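# Place glass cylinder upright in cart's top tray

## Task

Take the graduated cylinder that is on the bench with shelves and stand it upright in the cart's top tray. At the end its base must sit directly on the tray floor, not on the base of another cylinder, and every other cylinder must also be standing in the tray. The task fails if any cylinder tips over or touches the room's floor, or if one breaks: they are glass, so a drop of more than a few centimetres or a hard knock breaks them. The cart, pedal bin and stool can be moved. When finished, release the cylinder and move away from it. The task also fails if the robot falls or ends up tilted.

## Robot and tools

ROBOT. A Rainbow Robotics RB-Y1 with a two-wheel drive base plus two rear casters, a head, a left and a right arm each ending in a parallel gripper, and a bending torso. The base is 0.66 m long and 0.58 m wide, and its front edge sits 0.10 m ahead of the drive-wheel axle. The base cannot drive sideways. When the leg is folded it may stick out beyond the front edge.

FRAMES. Base frame: origin on the floor halfway between the drive wheels, x forward, y to the left, z up. The reported chest, left_hand and right_hand positions use this frame. A hand point is midway between its finger pads; the fingers point along the hand's -z axis and close along its x axis. Printed hand positions can be off, especially at long reach. The odometry frame is the base frame as it was when the scene began. base_odometry comes from wheel rotation only, so slipping shows up as travel. Its heading is in radians, positive to the left, from -3.142 to 3.142.

execute_actions(actions, cameras). actions is a list holding one action or nothing; an empty list only reports state and images. One action may contain:
- base: exactly one key. translate_m is a relative straight drive in metres, -3 to 3, forward positive. rotate_rad is a relative turn in place in radians, -3.2 to 3.2, positive counter-clockwise seen from above. A drive that would need more than 8.667 s at its top speed is refused.
- joints: a single flat dictionary, keyed by joint name, covering both arms, the torso and the head. Every value is an absolute target, not an offset. Units are radians, except the grippers, which take metres. Ranges: torso_squat_rad 0 to 1.2 (bigger lowers the level chest); torso_shift_rad -0.3 to 0.6 (positive pushes the hips forward); torso_pitch_rad -0.2 to 1.4 (positive leans forward); torso_yaw_rad -1.5 to 1.5 (positive turns left). For each arm: shoulder_pitch -2.356 to 2.356, where 0 hangs down and negative raises the arm forward. left_shoulder_roll 0 to 3.141, while right_shoulder_roll is -3.141 to 0; in both cases the arm lifts outward to its own side. shoulder_yaw -2.094 to 2.094. elbow -2.617 to 0.01, where 0 is straight and negative bends. forearm_roll -3.141 to 3.141. wrist_pitch -1.57 to 1.919, with negative tipping the hand forward. hand_roll -2.705 to 2.705. gripper_m 0 to 0.1, the gap between the pads. For both arms, positive yaw and roll values turn to the left, counter-clockwise from above. head_pan_rad -0.523 to 0.523 (positive left, measured relative to the chest). head_tilt_rad -0.35 to 1.57 (positive looks down). Joints count as done within ±0.02, and grippers within ±0.004.
- speeds: optional lower top speeds for this action only. translate_m 0.05 to 0.4 m/s; rotate_rad 0.1 to 1.509 rad/s. The default is the top of each range.
- min_time_s: 0.1 to 8. It sets a minimum duration for each arm and head motion in the action.
All motions start together. A joint or the base left out of an action may still be driving toward an earlier target. An unknown key or an out-of-range number causes the whole call to be refused. cameras lists any of head_camera, left_wrist_camera, right_wrist_camera, or all. Omitting it gives every camera; an empty list gives none.

wait(seconds 0 to 10) sends nothing new and returns state and images. zoom_image(camera, region [x0,y0,x1,y1] in pixels, at most 504x504, origin at top-left) enlarges part of that camera's latest image. finished_scene(scene) ends the scene for good, so call it only once the goal is met and will stay met.

TORSO RULES. Apart from each joint's own range, these combined limits hold: squat+shift<=1.52; squat-shift+pitch<=1.57; shift+0.5pitch-0.4squat<=0.7; shift+0.3pitch-0.5squat<=0.39. If a target breaks one, the commanded torso joints only go partway and report off_target.

RESULTS. base_status and joint_status say how each motion ended. done: target reached; for the base it only means the wheels turned enough, slip included. off_target: came to rest short of the target and may still be pushing. contact_stop: the arm or torso met strong resistance. time_out: the motion took too long. limit_stop_at_<name>: a built-in limit stopped it. limit_stop_at_own_body: a guard stopped it just before it would hit the robot itself; move that arm or the torso away. stopped_with_arm: the torso halted because an arm had a contact stop. After any of these stops, that joint group drops its target and holds still: the torso, or one whole arm. 'joint command not followed' with a 'cause:' line means the targets for an arm were held back to avoid a collision; the line says what to send instead, and those joints show not_followed. on_its_own reports what was not commanded, and 'held at' gives a held target, not the measured position. After any stop, first back the arms away in a separate action, then the torso. If both hands grip one object and the torso reports contact_stop right at the start with nothing in the way, set every arm joint to its reported joint_positions value, then send the torso command again. MOTOR HOT warns from 65 °C. An OVER-TEMPERATURE FAULT brakes an arm and halts the robot (limit_stop_at_motor_heat). A torque fault freezes the robot for 10 s. After either one, send the targets again.

GRIPPING. To grasp, command an opening at least 0.005 m narrower than the object; off_target is then the expected result. Each arm is rated for 3 kg. A heavy load held far in front of the wheels can tip the robot forward.

AVOID. The base keeps pushing furniture it drives into, and the folded leg can shove the robot backward without odometry noticing. The arms must not strike or squeeze each other, grippers included. Lower the glass cylinders gently and upright onto the tray floor, never dropping them or letting them hit anything. Keep the robot level. Finish by opening the gripper and pulling clear. Objects may occasionally get a small push on their own.

Each tool is called as name([rows], argument=value, ...), one row to a line, values as JSON.

## Session

execute_actions(actions=[])

Scene clock: 0.00 s.
base_odometry: x=+0.000 y=+0.000 heading=+0.000 (m, m, rad; odometry frame)
base_status: not commanded
joint_positions: torso_squat_rad=+0.350 torso_shift_rad=-0.001 torso_pitch_rad=+0.000 torso_yaw_rad=+0.000 left_shoulder_pitch_rad=+0.029 left_shoulder_roll_rad=+0.033 left_shoulder_yaw_rad=-0.056 left_elbow_rad=-0.285 left_forearm_roll_rad=-0.010 left_wrist_pitch_rad=-0.010 left_hand_roll_rad=+0.030 left_gripper_m=+0.099 right_shoulder_pitch_rad=-0.008 right_shoulder_roll_rad=-0.039 right_shoulder_yaw_rad=+0.015 right_elbow_rad=-0.260 right_forearm_roll_rad=+0.047 right_wrist_pitch_rad=-0.034 right_hand_roll_rad=+0.039 right_gripper_m=+0.100 head_pan_rad=-0.001 head_tilt_rad=+0.400
joint_status: not commanded
chest: x=-0.2285 y=+0.0006 z=+1.2475 quat_wxyz=(+1.000, +0.000, +0.000, +0.000) (m; base frame)
left_hand: x=-0.1090 y=+0.2389 z=+0.5731 quat_wxyz=(+0.991, +0.011, -0.133, -0.015) (m; base frame)
right_hand: x=-0.0890 y=-0.2464 z=+0.5771 quat_wxyz=(+0.987, -0.024, -0.149, +0.054) (m; base frame)
pictures: head_camera, left_wrist_camera, right_wrist_camera
Images, in order (width x height): head_camera 896x504, left_wrist_camera 644x364, right_wrist_camera 644x364.

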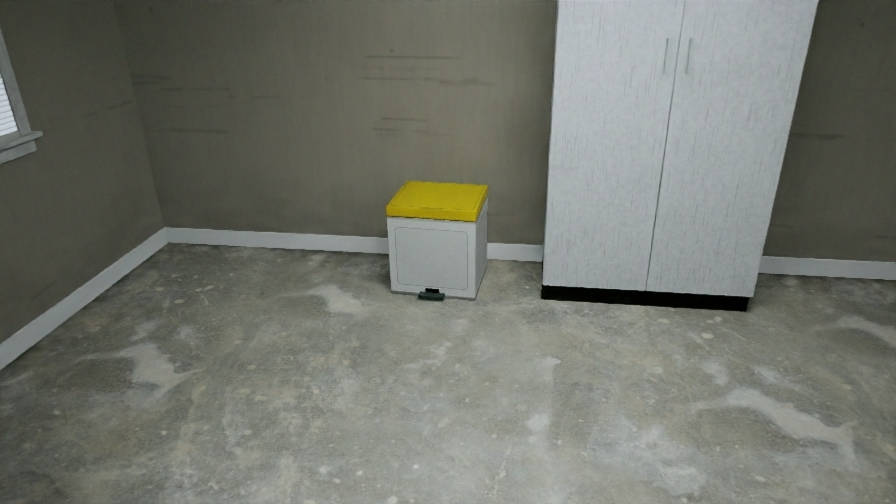

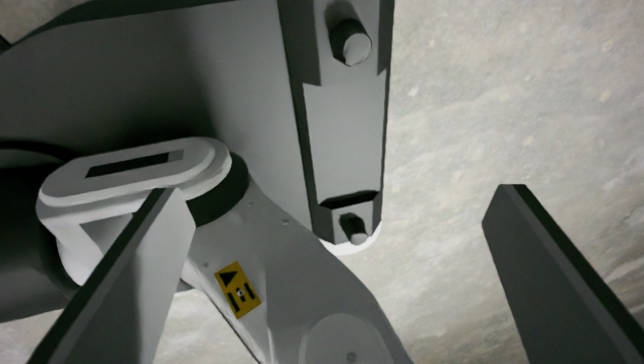

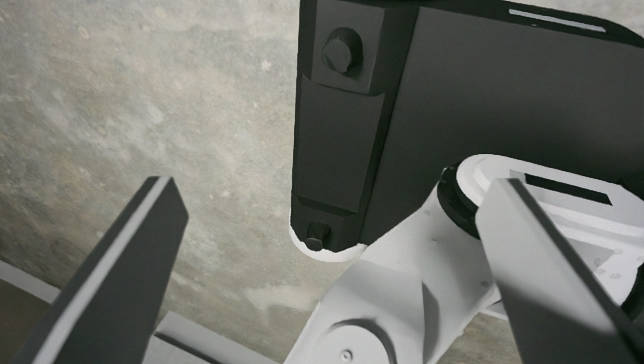

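execute_actions([
  {"base":{"rotate_rad":-1.2}},
], cameras=["head_camera"])

execute_actions([
  {"base":{"rotate_rad":-1.2}},
], cameras=["head_camera"])

execute_actions([
  {"base":{"rotate_rad":-1.2}},
], cameras=["head_camera"])

Scene clock: 10.97 s.
base_odometry: x=+0.000 y=+0.000 heading=-1.199 (m, m, rad; odometry frame)
base_status: done
joint_positions: torso_squat_rad=+0.350 torso_shift_rad=-0.001 torso_pitch_rad=+0.000 torso_yaw_rad=+0.000 left_shoulder_pitch_rad=+0.029 left_shoulder_roll_rad=+0.033 left_shoulder_yaw_rad=-0.056 left_elbow_rad=-0.285 left_forearm_roll_rad=-0.010 left_wrist_pitch_rad=-0.010 left_hand_roll_rad=+0.030 left_gripper_m=+0.099 right_shoulder_pitch_rad=-0.008 right_shoulder_roll_rad=-0.039 right_shoulder_yaw_rad=+0.015 right_elbow_rad=-0.260 right_forearm_roll_rad=+0.047 right_wrist_pitch_rad=-0.034 right_hand_roll_rad=+0.039 right_gripper_m=+0.100 head_pan_rad=-0.001 head_tilt_rad=+0.400
joint_status: not commanded
chest: x=-0.2285 y=+0.0007 z=+1.2475 quat_wxyz=(+1.000, +0.000, +0.000, +0.000) (m; base frame)
left_hand: x=-0.1090 y=+0.2390 z=+0.5730 quat_wxyz=(+0.991, +0.011, -0.133, -0.015) (m; base frame)
right_hand: x=-0.0890 y=-0.2464 z=+0.5771 quat_wxyz=(+0.987, -0.024, -0.149, +0.054) (m; base frame)
pictures: head_camera
camera_calibration (this result's frames):
head_camera: T_world_to_cam=[[-0.0661196, -0.997361, -0.0300031, 0.0344917], [-0.43062, 0.0556466, -0.900816, 1.27673], [0.900108, -0.0466416, -0.433163, 0.760011], [0, 0, 0, 1]] pos_world=[-0.132027, -0.00119659, 1.48034]
Images, in order (width x height): head_camera 896x504.

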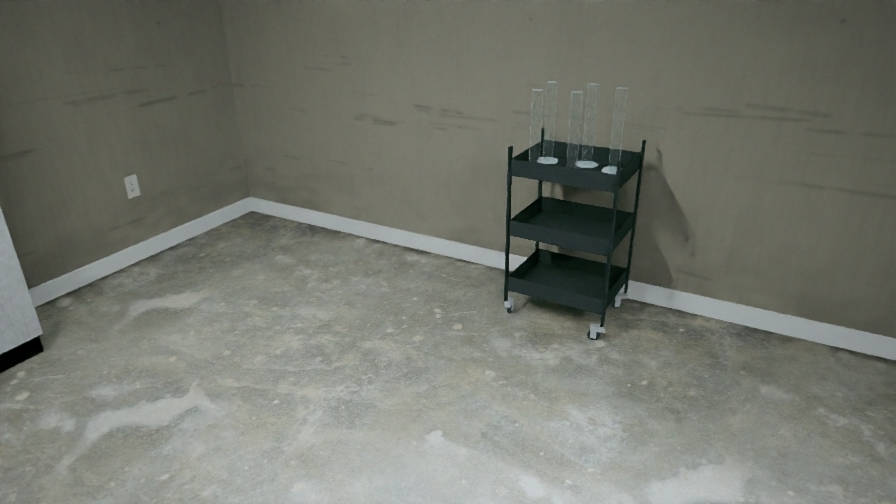

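Scene clock: 14.63 s.
base_odometry: x=+0.000 y=+0.000 heading=-2.399 (m, m, rad; odometry frame)
base_status: done
joint_positions: torso_squat_rad=+0.350 torso_shift_rad=-0.001 torso_pitch_rad=+0.000 torso_yaw_rad=+0.000 left_shoulder_pitch_rad=+0.029 left_shoulder_roll_rad=+0.033 left_shoulder_yaw_rad=-0.056 left_elbow_rad=-0.285 left_forearm_roll_rad=-0.010 left_wrist_pitch_rad=-0.010 left_hand_roll_rad=+0.030 left_gripper_m=+0.099 right_shoulder_pitch_rad=-0.008 right_shoulder_roll_rad=-0.039 right_shoulder_yaw_rad=+0.015 right_elbow_rad=-0.260 right_forearm_roll_rad=+0.047 right_wrist_pitch_rad=-0.034 right_hand_roll_rad=+0.039 right_gripper_m=+0.100 head_pan_rad=-0.001 head_tilt_rad=+0.400
joint_status: not commanded
chest: x=-0.2285 y=+0.0007 z=+1.2475 quat_wxyz=(+1.000, +0.000, +0.000, +0.000) (m; base frame)
left_hand: x=-0.1090 y=+0.2390 z=+0.5730 quat_wxyz=(+0.991, +0.011, -0.133, -0.015) (m; base frame)
right_hand: x=-0.0890 y=-0.2464 z=+0.5771 quat_wxyz=(+0.987, -0.024, -0.149, +0.054) (m; base frame)
pictures: head_camera
camera_calibration (this result's frames):
head_camera: T_world_to_cam=[[-0.0661196, -0.997361, -0.0299919, 0.0344817], [-0.43062, 0.0556365, -0.900817, 1.27673], [0.900108, -0.0466466, -0.433162, 0.76001], [0, 0, 0, 1]] pos_world=[-0.132028, -0.00118998, 1.48034]
Images, in order (width x height): head_camera 896x504.

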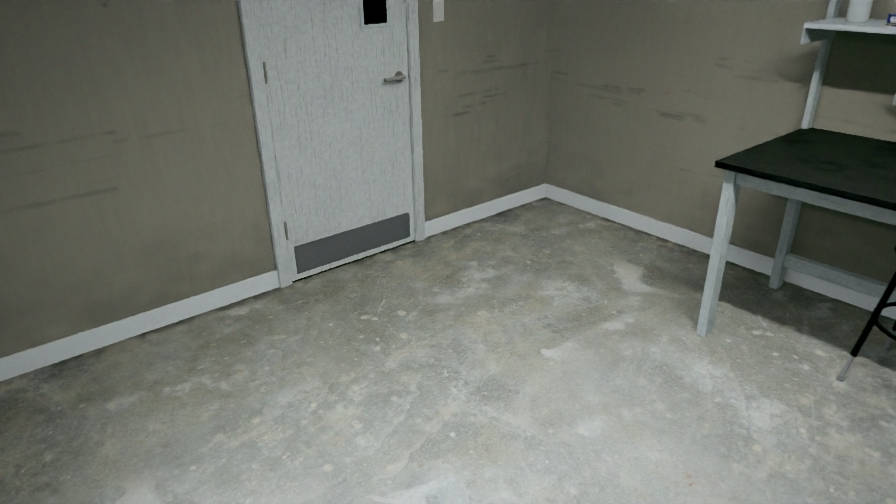

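Scene clock: 18.30 s.
base_odometry: x=+0.000 y=+0.000 heading=+2.685 (m, m, rad; odometry frame)
base_status: done
joint_positions: torso_squat_rad=+0.350 torso_shift_rad=-0.001 torso_pitch_rad=+0.000 torso_yaw_rad=+0.000 left_shoulder_pitch_rad=+0.029 left_shoulder_roll_rad=+0.033 left_shoulder_yaw_rad=-0.056 left_elbow_rad=-0.285 left_forearm_roll_rad=-0.010 left_wrist_pitch_rad=-0.010 left_hand_roll_rad=+0.030 left_gripper_m=+0.099 right_shoulder_pitch_rad=-0.008 right_shoulder_roll_rad=-0.039 right_shoulder_yaw_rad=+0.015 right_elbow_rad=-0.260 right_forearm_roll_rad=+0.047 right_wrist_pitch_rad=-0.034 right_hand_roll_rad=+0.039 right_gripper_m=+0.100 head_pan_rad=-0.001 head_tilt_rad=+0.400
joint_status: not commanded
chest: x=-0.2285 y=+0.0007 z=+1.2475 quat_wxyz=(+1.000, +0.000, +0.000, +0.000) (m; base frame)
left_hand: x=-0.1090 y=+0.2390 z=+0.5730 quat_wxyz=(+0.991, +0.011, -0.133, -0.015) (m; base frame)
right_hand: x=-0.0890 y=-0.2464 z=+0.5771 quat_wxyz=(+0.987, -0.024, -0.149, +0.054) (m; base frame)
pictures: head_camera
camera_calibration (this result's frames):
head_camera: T_world_to_cam=[[-0.0661198, -0.997361, -0.0299849, 0.0344754], [-0.43062, 0.0556302, -0.900817, 1.27673], [0.900108, -0.0466497, -0.433162, 0.76001], [0, 0, 0, 1]] pos_world=[-0.132028, -0.00118594, 1.48034]
Images, in order (width x height): head_camera 896x504.

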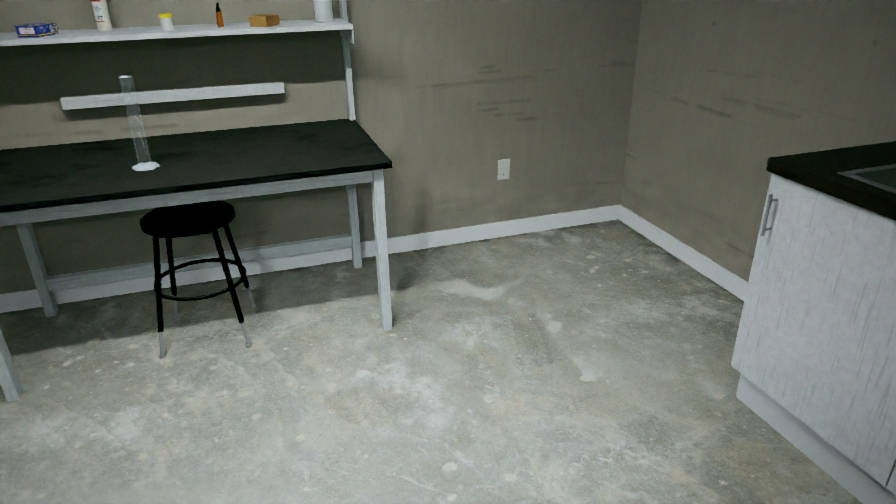

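execute_actions([
  {"base":{"rotate_rad":0.46}},
], cameras=[])

execute_actions([
  {"base":{"translate_m":0.9},"joints":{"head_tilt_rad":0.6}},
], cameras=["head_camera"])

Scene clock: 32.27 s.
base_odometry: x=+0.000 y=+0.000 heading=-3.140 (m, m, rad; odometry frame)
base_status: done
joint_positions: torso_squat_rad=+0.350 torso_shift_rad=-0.001 torso_pitch_rad=+0.000 torso_yaw_rad=+0.000 left_shoulder_pitch_rad=+0.029 left_shoulder_roll_rad=+0.033 left_shoulder_yaw_rad=-0.056 left_elbow_rad=-0.285 left_forearm_roll_rad=-0.010 left_wrist_pitch_rad=-0.010 left_hand_roll_rad=+0.030 left_gripper_m=+0.099 right_shoulder_pitch_rad=-0.008 right_shoulder_roll_rad=-0.039 right_shoulder_yaw_rad=+0.015 right_elbow_rad=-0.260 right_forearm_roll_rad=+0.047 right_wrist_pitch_rad=-0.034 right_hand_roll_rad=+0.039 right_gripper_m=+0.100 head_pan_rad=-0.001 head_tilt_rad=+0.400
joint_status: not commanded
chest: x=-0.2285 y=+0.0007 z=+1.2475 quat_wxyz=(+1.000, +0.000, +0.000, +0.000) (m; base frame)
left_hand: x=-0.1090 y=+0.2389 z=+0.5730 quat_wxyz=(+0.991, +0.011, -0.133, -0.015) (m; base frame)
right_hand: x=-0.0891 y=-0.2464 z=+0.5771 quat_wxyz=(+0.987, -0.024, -0.149, +0.054) (m; base frame)
pictures: none
No camera images: the call's "cameras" was empty. Leave "cameras" out to get every camera's image.

Scene clock: 35.97 s.
base_odometry: x=-0.900 y=-0.002 heading=-3.139 (m, m, rad; odometry frame)
base_status: done
joint_positions: torso_squat_rad=+0.350 torso_shift_rad=-0.001 torso_pitch_rad=+0.000 torso_yaw_rad=+0.000 left_shoulder_pitch_rad=+0.029 left_shoulder_roll_rad=+0.033 left_shoulder_yaw_rad=-0.056 left_elbow_rad=-0.285 left_forearm_roll_rad=-0.010 left_wrist_pitch_rad=-0.010 left_hand_roll_rad=+0.030 left_gripper_m=+0.099 right_shoulder_pitch_rad=-0.008 right_shoulder_roll_rad=-0.039 right_shoulder_yaw_rad=+0.015 right_elbow_rad=-0.260 right_forearm_roll_rad=+0.047 right_wrist_pitch_rad=-0.034 right_hand_roll_rad=+0.039 right_gripper_m=+0.100 head_pan_rad=-0.001 head_tilt_rad=+0.600
joint_status: all done
chest: x=-0.2284 y=+0.0007 z=+1.2475 quat_wxyz=(+1.000, +0.000, +0.000, +0.000) (m; base frame)
left_hand: x=-0.1089 y=+0.2389 z=+0.5730 quat_wxyz=(+0.991, +0.011, -0.133, -0.015) (m; base frame)
right_hand: x=-0.0890 y=-0.2464 z=+0.5771 quat_wxyz=(+0.987, -0.024, -0.149, +0.054) (m; base frame)
pictures: head_camera
camera_calibration (this result's frames):
head_camera: T_world_to_cam=[[-0.0708516, -0.997353, -0.0163469, 0.0137518], [-0.600823, 0.0557525, -0.797436, 1.09198], [0.796236, -0.046678, -0.603182, 0.984607], [0, 0, 0, 1]] pos_world=[-0.126917, -0.00120596, 1.46491]
Images, in order (width x height): head_camera 896x504.

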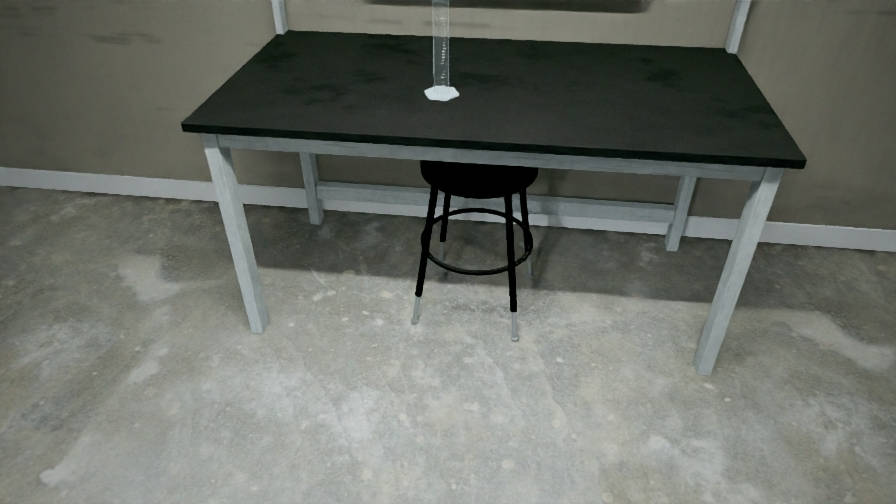

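execute_actions([
  {"joints":{"right_shoulder_pitch_rad":-0.5,"right_elbow_rad":-1.07,"right_hand_roll_rad":1.57,"right_wrist_pitch_rad":0,"right_forearm_roll_rad":0}},
], cameras=[])

Scene clock: 49.63 s.
base_odometry: x=-0.900 y=-0.002 heading=-3.139 (m, m, rad; odometry frame)
base_status: not commanded
joint_positions: torso_squat_rad=+0.350 torso_shift_rad=-0.001 torso_pitch_rad=+0.000 torso_yaw_rad=+0.000 left_shoulder_pitch_rad=+0.029 left_shoulder_roll_rad=+0.033 left_shoulder_yaw_rad=-0.056 left_elbow_rad=-0.285 left_forearm_roll_rad=-0.010 left_wrist_pitch_rad=-0.010 left_hand_roll_rad=+0.030 left_gripper_m=+0.099 right_shoulder_pitch_rad=-0.500 right_shoulder_roll_rad=-0.039 right_shoulder_yaw_rad=+0.015 right_elbow_rad=-1.070 right_forearm_roll_rad=+0.000 right_wrist_pitch_rad=+0.000 right_hand_roll_rad=+1.570 right_gripper_m=+0.100 head_pan_rad=-0.001 head_tilt_rad=+0.600
joint_status: all done
chest: x=-0.2285 y=+0.0007 z=+1.2475 quat_wxyz=(+1.000, +0.000, +0.000, +0.000) (m; base frame)
left_hand: x=-0.1089 y=+0.2389 z=+0.5730 quat_wxyz=(+0.991, +0.011, -0.133, -0.015) (m; base frame)
right_hand: x=+0.4046 y=-0.1397 z=+1.0496 quat_wxyz=(+0.444, -0.473, -0.511, +0.565) (m; base frame)
pictures: none
No camera images: the call's "cameras" was empty. Leave "cameras" out to get every camera's image.

execute_actions([
  {"base":{"translate_m":0.85},"joints":{"torso_squat_rad":0.6,"head_tilt_rad":0.8}},
], cameras=["head_camera","right_wrist_camera"])

Scene clock: 62.47 s.
base_odometry: x=-1.750 y=-0.005 heading=-3.138 (m, m, rad; odometry frame)
base_status: done
joint_positions: torso_squat_rad=+0.600 torso_shift_rad=-0.001 torso_pitch_rad=+0.000 torso_yaw_rad=+0.000 left_shoulder_pitch_rad=+0.029 left_shoulder_roll_rad=+0.033 left_shoulder_yaw_rad=-0.056 left_elbow_rad=-0.285 left_forearm_roll_rad=-0.010 left_wrist_pitch_rad=-0.010 left_hand_roll_rad=+0.030 left_gripper_m=+0.099 right_shoulder_pitch_rad=-0.500 right_shoulder_roll_rad=-0.039 right_shoulder_yaw_rad=+0.015 right_elbow_rad=-1.070 right_forearm_roll_rad=+0.000 right_wrist_pitch_rad=+0.000 right_hand_roll_rad=+1.570 right_gripper_m=+0.100 head_pan_rad=-0.001 head_tilt_rad=+0.800
joint_status: all done
chest: x=-0.2284 y=+0.0006 z=+1.1677 quat_wxyz=(+1.000, +0.000, +0.000, +0.000) (m; base frame)
left_hand: x=-0.1088 y=+0.2389 z=+0.4933 quat_wxyz=(+0.991, +0.011, -0.133, -0.015) (m; base frame)
right_hand: x=+0.4046 y=-0.1399 z=+0.9696 quat_wxyz=(+0.444, -0.473, -0.510, +0.565) (m; base frame)
pictures: head_camera, right_wrist_camera
camera_calibration (this result's frames):
head_camera: T_world_to_cam=[[-0.0727867, -0.997346, -0.00200956, -0.00762261], [-0.747228, 0.0558673, -0.662216, 0.813173], [0.66057, -0.0466989, -0.74931, 1.10834], [0, 0, 0, 1]] pos_world=[-0.125069, -0.00127364, 1.36897]
right_wrist_camera: T_world_to_cam=[[0.161028, -0.983559, 0.0817402, -0.27614], [-0.67941, -0.170543, -0.713664, 0.973342], [0.715871, 0.0593844, -0.695702, 0.484394], [0, 0, 0, 1]] pos_world=[0.359, -0.134369, 1.05421]
Images, in order (width x height): head_camera 896x504, right_wrist_camera 644x364.

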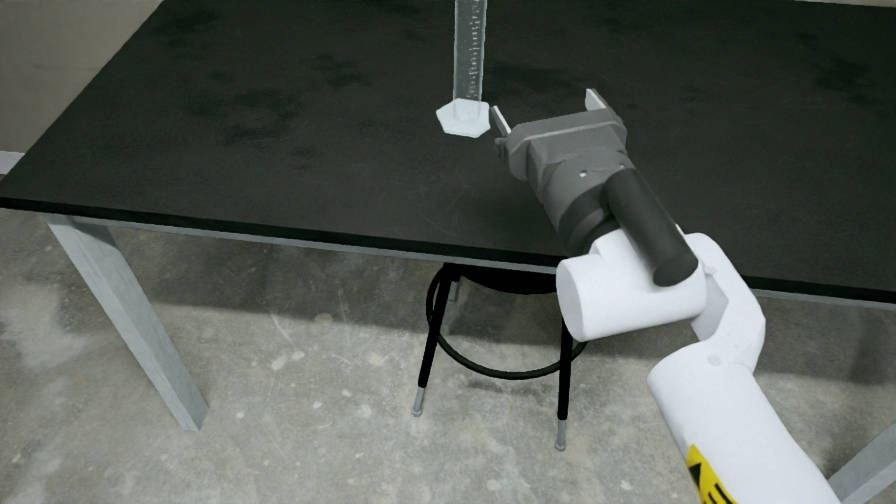

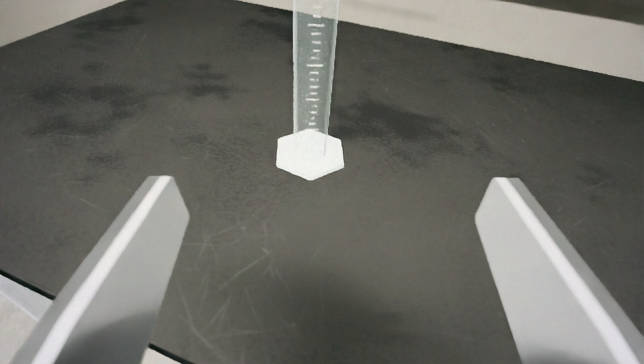

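execute_actions([
  {"base":{"rotate_rad":0.07}},
], cameras=[])

execute_actions([
  {"base":{"translate_m":0.2},"speeds":{"translate_m":0.15}},
], cameras=["head_camera","right_wrist_camera"])

Scene clock: 71.03 s.
base_odometry: x=-1.750 y=-0.005 heading=-3.069 (m, m, rad; odometry frame)
base_status: done
joint_positions: torso_squat_rad=+0.600 torso_shift_rad=-0.001 torso_pitch_rad=+0.000 torso_yaw_rad=+0.000 left_shoulder_pitch_rad=+0.029 left_shoulder_roll_rad=+0.033 left_shoulder_yaw_rad=-0.056 left_elbow_rad=-0.285 left_forearm_roll_rad=-0.010 left_wrist_pitch_rad=-0.010 left_hand_roll_rad=+0.030 left_gripper_m=+0.099 right_shoulder_pitch_rad=-0.500 right_shoulder_roll_rad=-0.039 right_shoulder_yaw_rad=+0.015 right_elbow_rad=-1.070 right_forearm_roll_rad=+0.000 right_wrist_pitch_rad=+0.000 right_hand_roll_rad=+1.570 right_gripper_m=+0.100 head_pan_rad=-0.001 head_tilt_rad=+0.800
joint_status: not commanded
chest: x=-0.2284 y=+0.0006 z=+1.1677 quat_wxyz=(+1.000, +0.000, +0.000, +0.000) (m; base frame)
left_hand: x=-0.1089 y=+0.2389 z=+0.4933 quat_wxyz=(+0.991, +0.011, -0.133, -0.015) (m; base frame)
right_hand: x=+0.4046 y=-0.1399 z=+0.9696 quat_wxyz=(+0.444, -0.472, -0.510, +0.565) (m; base frame)
pictures: none
No camera images: the call's "cameras" was empty. Leave "cameras" out to get every camera's image.

Scene clock: 73.17 s.
base_odometry: x=-1.949 y=-0.019 heading=-3.068 (m, m, rad; odometry frame)
base_status: done
joint_positions: torso_squat_rad=+0.600 torso_shift_rad=-0.001 torso_pitch_rad=+0.000 torso_yaw_rad=+0.000 left_shoulder_pitch_rad=+0.029 left_shoulder_roll_rad=+0.033 left_shoulder_yaw_rad=-0.056 left_elbow_rad=-0.285 left_forearm_roll_rad=-0.010 left_wrist_pitch_rad=-0.010 left_hand_roll_rad=+0.030 left_gripper_m=+0.099 right_shoulder_pitch_rad=-0.500 right_shoulder_roll_rad=-0.039 right_shoulder_yaw_rad=+0.015 right_elbow_rad=-1.070 right_forearm_roll_rad=+0.000 right_wrist_pitch_rad=+0.000 right_hand_roll_rad=+1.570 right_gripper_m=+0.100 head_pan_rad=-0.001 head_tilt_rad=+0.800
joint_status: not commanded
chest: x=-0.2284 y=+0.0006 z=+1.1677 quat_wxyz=(+1.000, +0.000, +0.000, +0.000) (m; base frame)
left_hand: x=-0.1089 y=+0.2389 z=+0.4933 quat_wxyz=(+0.991, +0.011, -0.133, -0.015) (m; base frame)
right_hand: x=+0.4046 y=-0.1399 z=+0.9696 quat_wxyz=(+0.444, -0.472, -0.510, +0.565) (m; base frame)
pictures: head_camera, right_wrist_camera
camera_calibration (this result's frames):
head_camera: T_world_to_cam=[[-0.072787, -0.997345, -0.00202332, -0.0076116], [-0.747283, 0.0558805, -0.662153, 0.813125], [0.660508, -0.0466841, -0.749366, 1.10837], [0, 0, 0, 1]] pos_world=[-0.125005, -0.00128612, 1.36897]
right_wrist_camera: T_world_to_cam=[[0.161031, -0.983561, 0.0817053, -0.276114], [-0.679485, -0.170526, -0.713598, 0.973282], [0.7158, 0.059394, -0.695775, 0.484432], [0, 0, 0, 1]] pos_world=[0.359037, -0.134378, 1.05415]
Images, in order (width x height): head_camera 896x504, right_wrist_camera 644x364.

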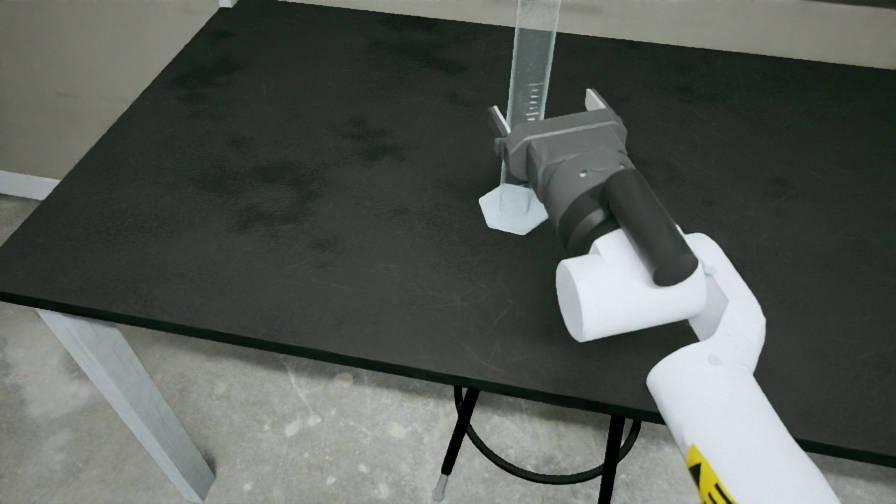

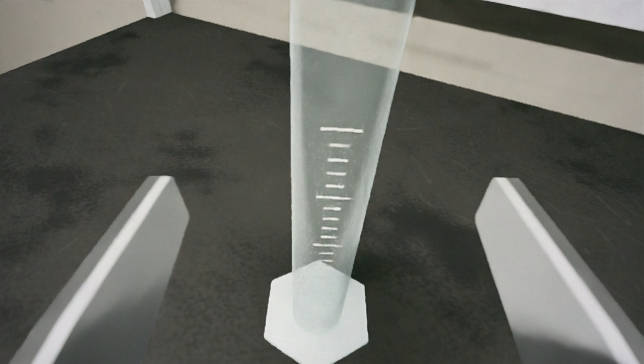

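execute_actions([
  {"base":{"translate_m":0.09},"speeds":{"translate_m":0.08}},
], cameras=["head_camera","right_wrist_camera"])

Scene clock: 78.20 s.
base_odometry: x=-2.039 y=-0.026 heading=-3.068 (m, m, rad; odometry frame)
base_status: done
joint_positions: torso_squat_rad=+0.600 torso_shift_rad=-0.001 torso_pitch_rad=+0.000 torso_yaw_rad=+0.000 left_shoulder_pitch_rad=+0.029 left_shoulder_roll_rad=+0.033 left_shoulder_yaw_rad=-0.056 left_elbow_rad=-0.285 left_forearm_roll_rad=-0.010 left_wrist_pitch_rad=-0.010 left_hand_roll_rad=+0.030 left_gripper_m=+0.099 right_shoulder_pitch_rad=-0.500 right_shoulder_roll_rad=-0.039 right_shoulder_yaw_rad=+0.015 right_elbow_rad=-1.070 right_forearm_roll_rad=+0.000 right_wrist_pitch_rad=+0.000 right_hand_roll_rad=+1.570 right_gripper_m=+0.100 head_pan_rad=-0.001 head_tilt_rad=+0.800
joint_status: not commanded
chest: x=-0.2284 y=+0.0006 z=+1.1677 quat_wxyz=(+1.000, +0.000, +0.000, +0.000) (m; base frame)
left_hand: x=-0.1089 y=+0.2389 z=+0.4932 quat_wxyz=(+0.991, +0.011, -0.133, -0.015) (m; base frame)
right_hand: x=+0.4046 y=-0.1399 z=+0.9696 quat_wxyz=(+0.444, -0.472, -0.510, +0.565) (m; base frame)
pictures: head_camera, right_wrist_camera
camera_calibration (this result's frames):
head_camera: T_world_to_cam=[[-0.072787, -0.997345, -0.00202422, -0.00761078], [-0.747275, 0.0558806, -0.662161, 0.813133], [0.660517, -0.0466841, -0.749359, 1.10836], [0, 0, 0, 1]] pos_world=[-0.125011, -0.00128614, 1.36897]
right_wrist_camera: T_world_to_cam=[[0.161025, -0.983563, 0.081704, -0.276114], [-0.6795, -0.170522, -0.713584, 0.973262], [0.715787, 0.0593869, -0.695789, 0.484446], [0, 0, 0, 1]] pos_world=[0.359032, -0.134382, 1.05414]
Images, in order (width x height): head_camera 896x504, right_wrist_camera 644x364.

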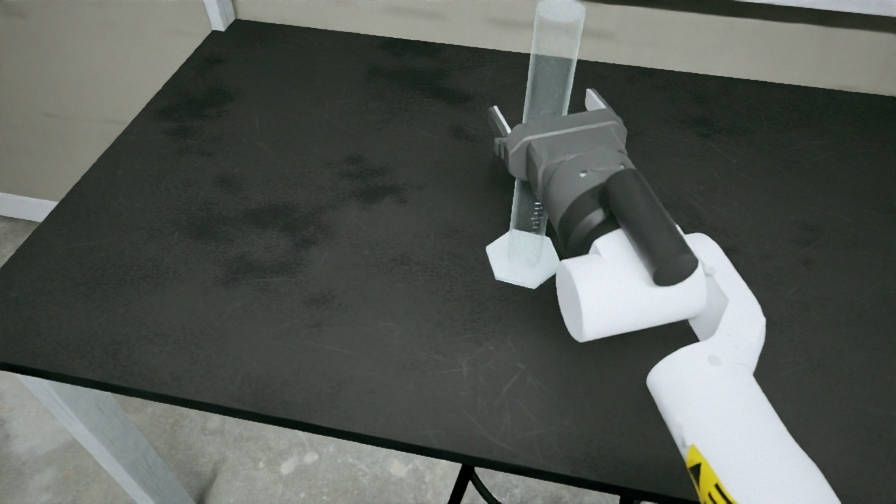

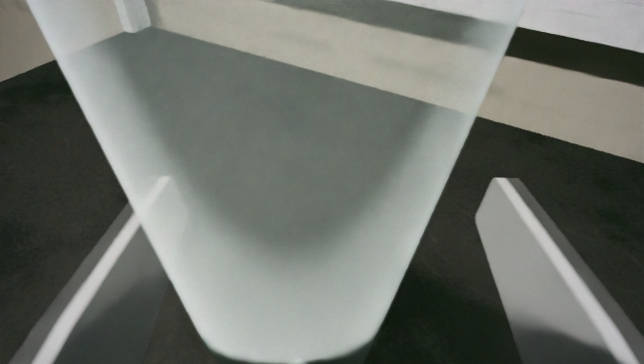

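execute_actions([
  {"joints":{"right_gripper_m":0.0}},
], cameras=[])

execute_actions([
  {"joints":{"torso_squat_rad":0.1}},
], cameras=["head_camera"])

Scene clock: 83.47 s.
base_odometry: x=-2.039 y=-0.026 heading=-3.068 (m, m, rad; odometry frame)
base_status: not commanded
joint_positions: torso_squat_rad=+0.600 torso_shift_rad=-0.001 torso_pitch_rad=+0.000 torso_yaw_rad=+0.000 left_shoulder_pitch_rad=+0.029 left_shoulder_roll_rad=+0.033 left_shoulder_yaw_rad=-0.056 left_elbow_rad=-0.285 left_forearm_roll_rad=-0.010 left_wrist_pitch_rad=-0.010 left_hand_roll_rad=+0.030 left_gripper_m=+0.099 right_shoulder_pitch_rad=-0.500 right_shoulder_roll_rad=-0.039 right_shoulder_yaw_rad=+0.015 right_elbow_rad=-1.070 right_forearm_roll_rad=+0.000 right_wrist_pitch_rad=+0.000 right_hand_roll_rad=+1.570 right_gripper_m=+0.043 head_pan_rad=-0.001 head_tilt_rad=+0.800
joint_status: right_gripper_m off_target (ended at +0.043, target +0.000)
chest: x=-0.2284 y=+0.0006 z=+1.1677 quat_wxyz=(+1.000, +0.000, +0.000, +0.000) (m; base frame)
left_hand: x=-0.1089 y=+0.2389 z=+0.4933 quat_wxyz=(+0.991, +0.011, -0.133, -0.015) (m; base frame)
right_hand: x=+0.4046 y=-0.1399 z=+0.9694 quat_wxyz=(+0.444, -0.472, -0.510, +0.565) (m; base frame)
pictures: none
No camera images: the call's "cameras" was empty. Leave "cameras" out to get every camera's image.

Scene clock: 86.00 s.
base_odometry: x=-2.039 y=-0.026 heading=-3.068 (m, m, rad; odometry frame)
base_status: not commanded
joint_positions: torso_squat_rad=+0.100 torso_shift_rad=-0.001 torso_pitch_rad=+0.000 torso_yaw_rad=+0.000 left_shoulder_pitch_rad=+0.029 left_shoulder_roll_rad=+0.033 left_shoulder_yaw_rad=-0.056 left_elbow_rad=-0.285 left_forearm_roll_rad=-0.010 left_wrist_pitch_rad=-0.010 left_hand_roll_rad=+0.030 left_gripper_m=+0.099 right_shoulder_pitch_rad=-0.500 right_shoulder_roll_rad=-0.039 right_shoulder_yaw_rad=+0.015 right_elbow_rad=-1.070 right_forearm_roll_rad=+0.000 right_wrist_pitch_rad=+0.000 right_hand_roll_rad=+1.570 right_gripper_m=+0.043 head_pan_rad=-0.001 head_tilt_rad=+0.800
joint_status: all done
chest: x=-0.2284 y=+0.0007 z=+1.2864 quat_wxyz=(+1.000, +0.000, +0.000, +0.000) (m; base frame)
left_hand: x=-0.1090 y=+0.2390 z=+0.6120 quat_wxyz=(+0.991, +0.011, -0.133, -0.015) (m; base frame)
right_hand: x=+0.4045 y=-0.1398 z=+1.0880 quat_wxyz=(+0.444, -0.472, -0.510, +0.565) (m; base frame)
pictures: head_camera
camera_calibration (this result's frames):
head_camera: T_world_to_cam=[[-0.0727875, -0.997345, -0.00201392, -0.00728685], [-0.747368, 0.0558807, -0.662056, 0.891592], [0.660411, -0.0466843, -0.749451, 1.19747], [0, 0, 0, 1]] pos_world=[-0.125008, -0.00118716, 1.48772]
Images, in order (width x height): head_camera 896x504.

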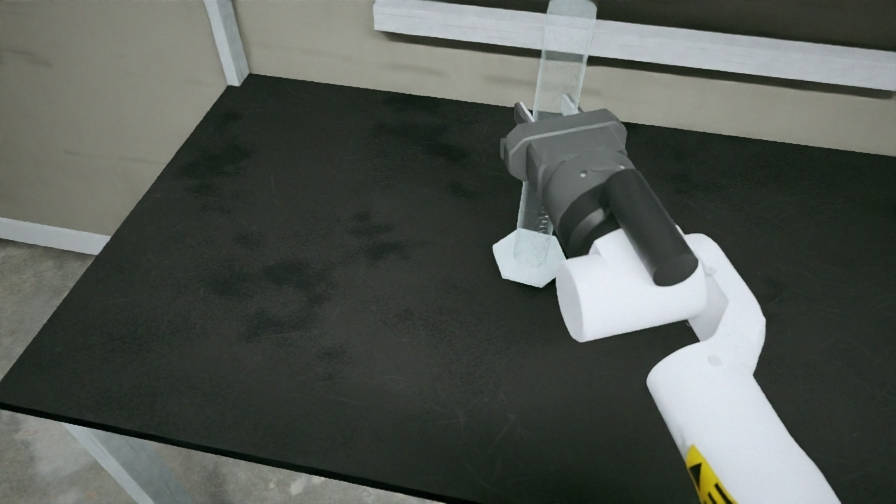

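execute_actions([
  {"base":{"translate_m":-2.2},"speeds":{"translate_m":0.3},"joints":{"head_tilt_rad":0.5}},
], cameras=[])

execute_actions([
  {"base":{"rotate_rad":1.5},"speeds":{"rotate_rad":0.5}},
], cameras=["head_camera"])

Scene clock: 106.73 s.
base_odometry: x=+0.155 y=+0.138 heading=-3.066 (m, m, rad; odometry frame)
base_status: done
joint_positions: torso_squat_rad=+0.100 torso_shift_rad=-0.001 torso_pitch_rad=+0.000 torso_yaw_rad=+0.000 left_shoulder_pitch_rad=+0.029 left_shoulder_roll_rad=+0.033 left_shoulder_yaw_rad=-0.056 left_elbow_rad=-0.285 left_forearm_roll_rad=-0.010 left_wrist_pitch_rad=-0.010 left_hand_roll_rad=+0.030 left_gripper_m=+0.099 right_shoulder_pitch_rad=-0.500 right_shoulder_roll_rad=-0.039 right_shoulder_yaw_rad=+0.015 right_elbow_rad=-1.070 right_forearm_roll_rad=+0.000 right_wrist_pitch_rad=+0.000 right_hand_roll_rad=+1.570 right_gripper_m=+0.043 head_pan_rad=-0.001 head_tilt_rad=+0.500
joint_status: all done
chest: x=-0.2285 y=+0.0007 z=+1.2864 quat_wxyz=(+1.000, +0.000, +0.000, +0.000) (m; base frame)
left_hand: x=-0.1091 y=+0.2390 z=+0.6120 quat_wxyz=(+0.991, +0.011, -0.133, -0.015) (m; base frame)
right_hand: x=+0.4044 y=-0.1399 z=+1.0880 quat_wxyz=(+0.444, -0.472, -0.510, +0.565) (m; base frame)
pictures: none
No camera images: the call's "cameras" was empty. Leave "cameras" out to get every camera's image.

Scene clock: 111.10 s.
base_odometry: x=+0.155 y=+0.138 heading=-1.567 (m, m, rad; odometry frame)
base_status: done
joint_positions: torso_squat_rad=+0.100 torso_shift_rad=-0.001 torso_pitch_rad=+0.000 torso_yaw_rad=+0.000 left_shoulder_pitch_rad=+0.029 left_shoulder_roll_rad=+0.033 left_shoulder_yaw_rad=-0.056 left_elbow_rad=-0.285 left_forearm_roll_rad=-0.010 left_wrist_pitch_rad=-0.010 left_hand_roll_rad=+0.030 left_gripper_m=+0.099 right_shoulder_pitch_rad=-0.500 right_shoulder_roll_rad=-0.039 right_shoulder_yaw_rad=+0.015 right_elbow_rad=-1.070 right_forearm_roll_rad=+0.000 right_wrist_pitch_rad=+0.000 right_hand_roll_rad=+1.570 right_gripper_m=+0.043 head_pan_rad=-0.001 head_tilt_rad=+0.500
joint_status: not commanded
chest: x=-0.2285 y=+0.0007 z=+1.2864 quat_wxyz=(+1.000, +0.000, +0.000, +0.000) (m; base frame)
left_hand: x=-0.1090 y=+0.2390 z=+0.6120 quat_wxyz=(+0.991, +0.011, -0.133, -0.015) (m; base frame)
right_hand: x=+0.4044 y=-0.1399 z=+1.0880 quat_wxyz=(+0.444, -0.472, -0.510, +0.565) (m; base frame)
pictures: head_camera
camera_calibration (this result's frames):
head_camera: T_world_to_cam=[[-0.0688256, -0.997356, -0.0233105, 0.0251699], [-0.518159, 0.0557047, -0.853468, 1.22335], [0.85251, -0.0466619, -0.520623, 0.897101], [0, 0, 0, 1]] pos_world=[-0.129163, -0.00118272, 1.51173]
Images, in order (width x height): head_camera 896x504.

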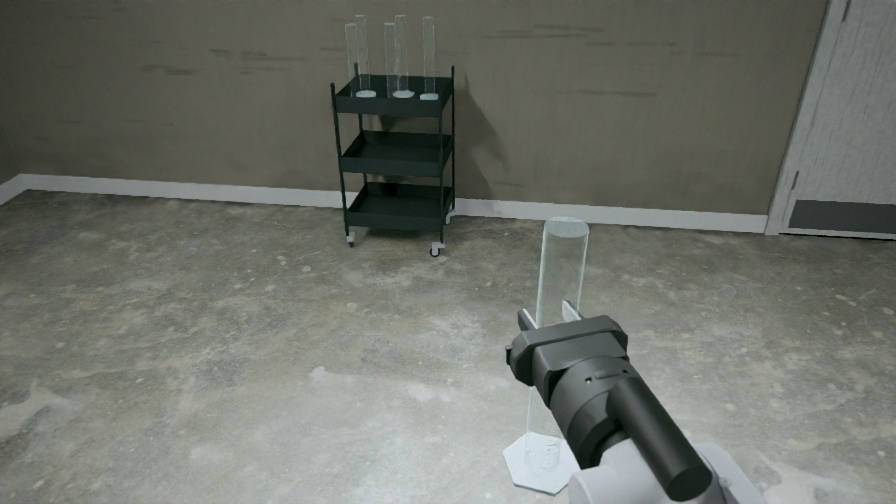

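execute_actions([
  {"base":{"translate_m":1.4},"speeds":{"translate_m":0.3},"joints":{"head_tilt_rad":0.7}},
], cameras=["head_camera"])

Scene clock: 122.03 s.
base_odometry: x=+0.162 y=-1.262 heading=-1.566 (m, m, rad; odometry frame)
base_status: done
joint_positions: torso_squat_rad=+0.100 torso_shift_rad=-0.001 torso_pitch_rad=+0.000 torso_yaw_rad=+0.000 left_shoulder_pitch_rad=+0.029 left_shoulder_roll_rad=+0.033 left_shoulder_yaw_rad=-0.056 left_elbow_rad=-0.285 left_forearm_roll_rad=-0.010 left_wrist_pitch_rad=-0.010 left_hand_roll_rad=+0.030 left_gripper_m=+0.099 right_shoulder_pitch_rad=-0.500 right_shoulder_roll_rad=-0.039 right_shoulder_yaw_rad=+0.015 right_elbow_rad=-1.070 right_forearm_roll_rad=+0.000 right_wrist_pitch_rad=+0.000 right_hand_roll_rad=+1.570 right_gripper_m=+0.043 head_pan_rad=-0.001 head_tilt_rad=+0.700
joint_status: all done
chest: x=-0.2284 y=+0.0007 z=+1.2864 quat_wxyz=(+1.000, +0.000, +0.000, +0.000) (m; base frame)
left_hand: x=-0.1089 y=+0.2390 z=+0.6120 quat_wxyz=(+0.991, +0.011, -0.133, -0.015) (m; base frame)
right_hand: x=+0.4044 y=-0.1399 z=+1.0880 quat_wxyz=(+0.444, -0.472, -0.510, +0.565) (m; base frame)
pictures: head_camera
camera_calibration (this result's frames):
head_camera: T_world_to_cam=[[-0.0721788, -0.997349, -0.00924289, 0.00357138], [-0.677437, 0.0558239, -0.73346, 1.01212], [0.732031, -0.0466788, -0.67967, 1.10858], [0, 0, 0, 1]] pos_world=[-0.125613, -0.00119115, 1.49585]
Images, in order (width x height): head_camera 896x504.

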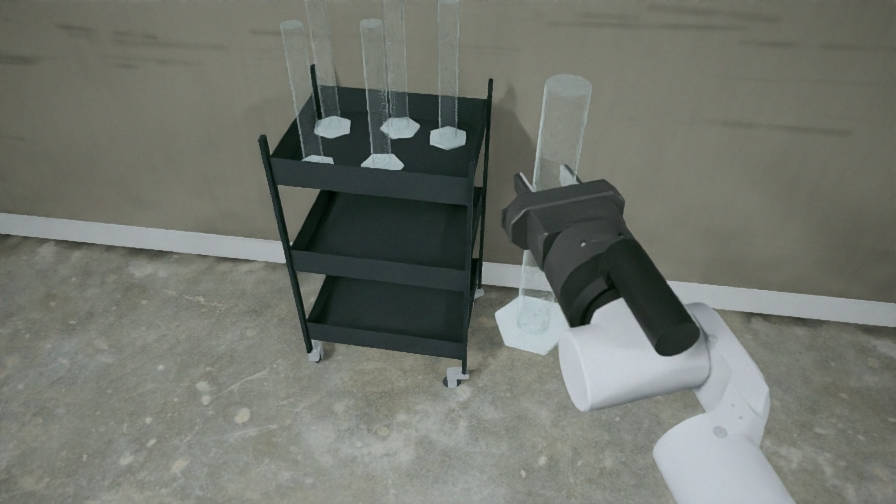

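execute_actions([
  {"base":{"rotate_rad":0.08},"speeds":{"rotate_rad":0.3}},
], cameras=[])

execute_actions([
  {"base":{"translate_m":0.45},"speeds":{"translate_m":0.2},"joints":{"head_tilt_rad":1.0,"torso_squat_rad":0.0}},
], cameras=["head_camera"])

Scene clock: 137.83 s.
base_odometry: x=+0.162 y=-1.262 heading=-1.487 (m, m, rad; odometry frame)
base_status: done
joint_positions: torso_squat_rad=+0.100 torso_shift_rad=-0.001 torso_pitch_rad=+0.000 torso_yaw_rad=+0.000 left_shoulder_pitch_rad=+0.029 left_shoulder_roll_rad=+0.033 left_shoulder_yaw_rad=-0.056 left_elbow_rad=-0.285 left_forearm_roll_rad=-0.010 left_wrist_pitch_rad=-0.010 left_hand_roll_rad=+0.030 left_gripper_m=+0.099 right_shoulder_pitch_rad=-0.500 right_shoulder_roll_rad=-0.039 right_shoulder_yaw_rad=+0.015 right_elbow_rad=-1.070 right_forearm_roll_rad=+0.000 right_wrist_pitch_rad=+0.000 right_hand_roll_rad=+1.570 right_gripper_m=+0.043 head_pan_rad=-0.001 head_tilt_rad=+0.700
joint_status: not commanded
chest: x=-0.2284 y=+0.0007 z=+1.2864 quat_wxyz=(+1.000, +0.000, +0.000, +0.000) (m; base frame)
left_hand: x=-0.1089 y=+0.2390 z=+0.6120 quat_wxyz=(+0.991, +0.011, -0.133, -0.015) (m; base frame)
right_hand: x=+0.4044 y=-0.1399 z=+1.0880 quat_wxyz=(+0.444, -0.472, -0.510, +0.565) (m; base frame)
pictures: none
No camera images: the call's "cameras" was empty. Leave "cameras" out to get every camera's image.

Scene clock: 141.17 s.
base_odometry: x=+0.200 y=-1.710 heading=-1.486 (m, m, rad; odometry frame)
base_status: done
joint_positions: torso_squat_rad=+0.000 torso_shift_rad=-0.001 torso_pitch_rad=+0.000 torso_yaw_rad=+0.000 left_shoulder_pitch_rad=+0.029 left_shoulder_roll_rad=+0.033 left_shoulder_yaw_rad=-0.056 left_elbow_rad=-0.285 left_forearm_roll_rad=-0.010 left_wrist_pitch_rad=-0.010 left_hand_roll_rad=+0.030 left_gripper_m=+0.099 right_shoulder_pitch_rad=-0.500 right_shoulder_roll_rad=-0.039 right_shoulder_yaw_rad=+0.015 right_elbow_rad=-1.070 right_forearm_roll_rad=+0.000 right_wrist_pitch_rad=+0.000 right_hand_roll_rad=+1.570 right_gripper_m=+0.043 head_pan_rad=-0.001 head_tilt_rad=+1.000
joint_status: all done
chest: x=-0.2284 y=+0.0007 z=+1.2899 quat_wxyz=(+1.000, +0.000, +0.000, +0.000) (m; base frame)
left_hand: x=-0.1090 y=+0.2390 z=+0.6155 quat_wxyz=(+0.991, +0.011, -0.133, -0.015) (m; base frame)
right_hand: x=+0.4045 y=-0.1399 z=+1.0914 quat_wxyz=(+0.444, -0.472, -0.510, +0.565) (m; base frame)
pictures: head_camera
camera_calibration (this result's frames):
head_camera: T_world_to_cam=[[-0.0718308, -0.99734, 0.0123824, -0.0285504], [-0.863964, 0.0560117, -0.500429, 0.628994], [0.498405, -0.0466441, -0.865689, 1.33987], [0, 0, 0, 1]] pos_world=[-0.126419, -0.00120853, 1.47503]
Images, in order (width x height): head_camera 896x504.

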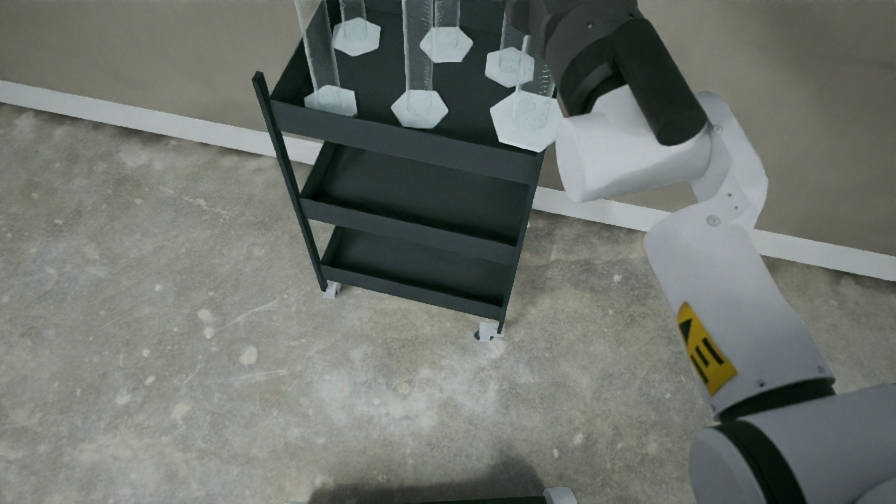

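execute_actions([
  {"base":{"translate_m":0.16},"speeds":{"translate_m":0.08},"joints":{"head_tilt_rad":0.9}},
], cameras=["head_camera","right_wrist_camera"])

Scene clock: 153.07 s.
base_odometry: x=+0.214 y=-1.870 heading=-1.485 (m, m, rad; odometry frame)
base_status: done
joint_positions: torso_squat_rad=+0.000 torso_shift_rad=-0.001 torso_pitch_rad=+0.000 torso_yaw_rad=+0.000 left_shoulder_pitch_rad=+0.029 left_shoulder_roll_rad=+0.033 left_shoulder_yaw_rad=-0.056 left_elbow_rad=-0.285 left_forearm_roll_rad=-0.010 left_wrist_pitch_rad=-0.010 left_hand_roll_rad=+0.030 left_gripper_m=+0.099 right_shoulder_pitch_rad=-0.500 right_shoulder_roll_rad=-0.039 right_shoulder_yaw_rad=+0.015 right_elbow_rad=-1.070 right_forearm_roll_rad=+0.000 right_wrist_pitch_rad=+0.000 right_hand_roll_rad=+1.570 right_gripper_m=+0.043 head_pan_rad=-0.001 head_tilt_rad=+0.900
joint_status: all done
chest: x=-0.2284 y=+0.0007 z=+1.2899 quat_wxyz=(+1.000, +0.000, +0.000, +0.000) (m; base frame)
left_hand: x=-0.1089 y=+0.2390 z=+0.6155 quat_wxyz=(+0.991, +0.011, -0.133, -0.015) (m; base frame)
right_hand: x=+0.4045 y=-0.1399 z=+1.0914 quat_wxyz=(+0.444, -0.472, -0.510, +0.565) (m; base frame)
pictures: head_camera, right_wrist_camera
camera_calibration (this result's frames):
head_camera: T_world_to_cam=[[-0.0726692, -0.997343, 0.00519591, -0.0180141], [-0.809708, 0.0559542, -0.584159, 0.764968], [0.582316, -0.0466575, -0.811622, 1.27662], [0, 0, 0, 1]] pos_world=[-0.125304, -0.00120565, 1.48309]
right_wrist_camera: T_world_to_cam=[[0.16095, -0.983582, 0.0816203, -0.28592], [-0.680065, -0.170455, -0.713062, 1.0598], [0.715267, 0.0592601, -0.696334, 0.570111], [0, 0, 0, 1]] pos_world=[0.358967, -0.134363, 1.17603]
Images, in order (width x height): head_camera 896x504, right_wrist_camera 644x364.

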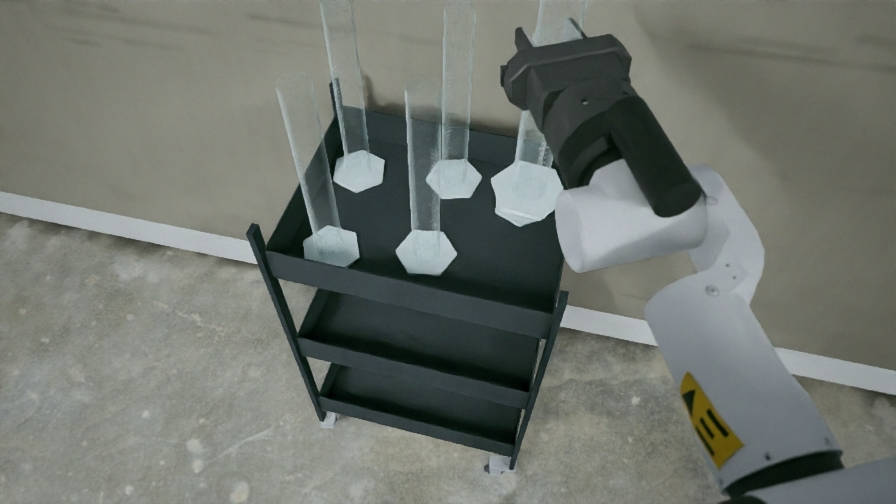

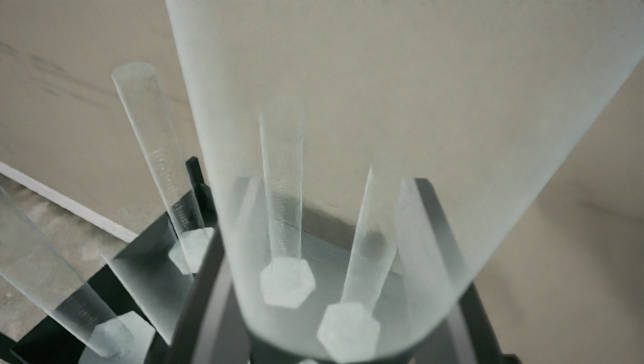

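execute_actions([
  {"joints":{"torso_squat_rad":0.6}},
], cameras=["head_camera"])

Scene clock: 166.13 s.
base_odometry: x=+0.214 y=-1.870 heading=-1.485 (m, m, rad; odometry frame)
base_status: not commanded
joint_positions: torso_squat_rad=+0.600 torso_shift_rad=-0.001 torso_pitch_rad=+0.000 torso_yaw_rad=+0.000 left_shoulder_pitch_rad=+0.029 left_shoulder_roll_rad=+0.033 left_shoulder_yaw_rad=-0.056 left_elbow_rad=-0.285 left_forearm_roll_rad=-0.010 left_wrist_pitch_rad=-0.010 left_hand_roll_rad=+0.030 left_gripper_m=+0.099 right_shoulder_pitch_rad=-0.500 right_shoulder_roll_rad=-0.039 right_shoulder_yaw_rad=+0.015 right_elbow_rad=-1.070 right_forearm_roll_rad=+0.000 right_wrist_pitch_rad=+0.000 right_hand_roll_rad=+1.570 right_gripper_m=+0.043 head_pan_rad=-0.001 head_tilt_rad=+0.900
joint_status: all done
chest: x=-0.2285 y=+0.0006 z=+1.1677 quat_wxyz=(+1.000, +0.000, +0.000, +0.000) (m; base frame)
left_hand: x=-0.1088 y=+0.2389 z=+0.4933 quat_wxyz=(+0.991, +0.011, -0.133, -0.015) (m; base frame)
right_hand: x=+0.4044 y=-0.1400 z=+0.9693 quat_wxyz=(+0.444, -0.472, -0.510, +0.565) (m; base frame)
pictures: head_camera
camera_calibration (this result's frames):
head_camera: T_world_to_cam=[[-0.0726706, -0.997343, 0.00517207, -0.0174592], [-0.809516, 0.055954, -0.584425, 0.69382], [0.582583, -0.0466574, -0.811431, 1.17727], [0, 0, 0, 1]] pos_world=[-0.125469, -0.00130637, 1.36085]
Images, in order (width x height): head_camera 896x504.

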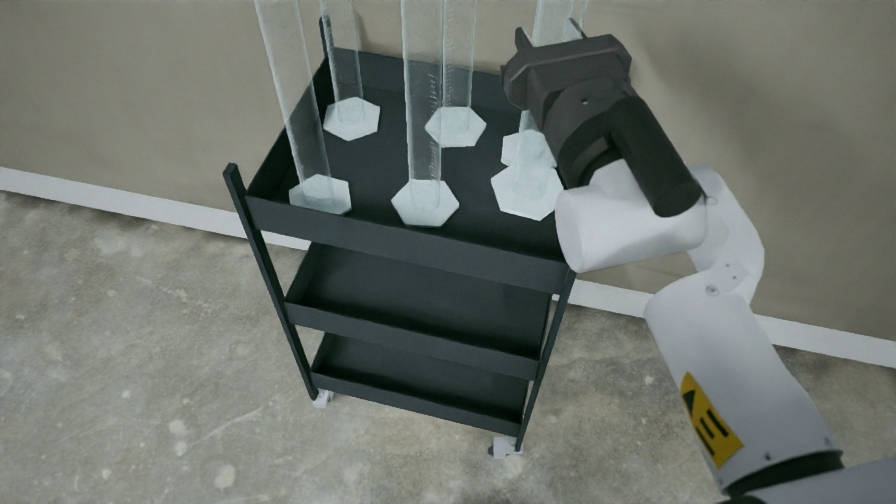

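execute_actions([
  {"joints":{"torso_squat_rad":0.72}},
], cameras=["head_camera"])

Scene clock: 172.07 s.
base_odometry: x=+0.214 y=-1.870 heading=-1.485 (m, m, rad; odometry frame)
base_status: not commanded
joint_positions: torso_squat_rad=+0.720 torso_shift_rad=-0.001 torso_pitch_rad=+0.000 torso_yaw_rad=+0.000 left_shoulder_pitch_rad=+0.029 left_shoulder_roll_rad=+0.033 left_shoulder_yaw_rad=-0.056 left_elbow_rad=-0.285 left_forearm_roll_rad=-0.010 left_wrist_pitch_rad=-0.010 left_hand_roll_rad=+0.030 left_gripper_m=+0.099 right_shoulder_pitch_rad=-0.500 right_shoulder_roll_rad=-0.039 right_shoulder_yaw_rad=+0.015 right_elbow_rad=-1.070 right_forearm_roll_rad=+0.000 right_wrist_pitch_rad=+0.000 right_hand_roll_rad=+1.570 right_gripper_m=+0.043 head_pan_rad=-0.001 head_tilt_rad=+0.900
joint_status: all done
chest: x=-0.2285 y=+0.0006 z=+1.1162 quat_wxyz=(+1.000, +0.000, +0.000, +0.000) (m; base frame)
left_hand: x=-0.1088 y=+0.2388 z=+0.4418 quat_wxyz=(+0.991, +0.011, -0.133, -0.015) (m; base frame)
right_hand: x=+0.4045 y=-0.1400 z=+0.9179 quat_wxyz=(+0.444, -0.472, -0.510, +0.565) (m; base frame)
pictures: head_camera
camera_calibration (this result's frames):
head_camera: T_world_to_cam=[[-0.0726706, -0.997343, 0.005171, -0.0172322], [-0.809508, 0.055954, -0.584437, 0.663774], [0.582594, -0.0466573, -0.811423, 1.13548], [0, 0, 0, 1]] pos_world=[-0.125445, -0.00134882, 1.30938]
Images, in order (width x height): head_camera 896x504.

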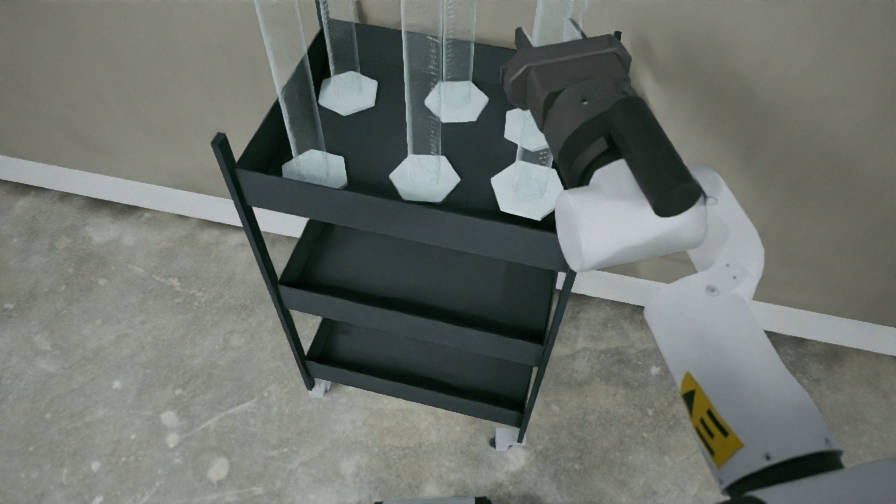

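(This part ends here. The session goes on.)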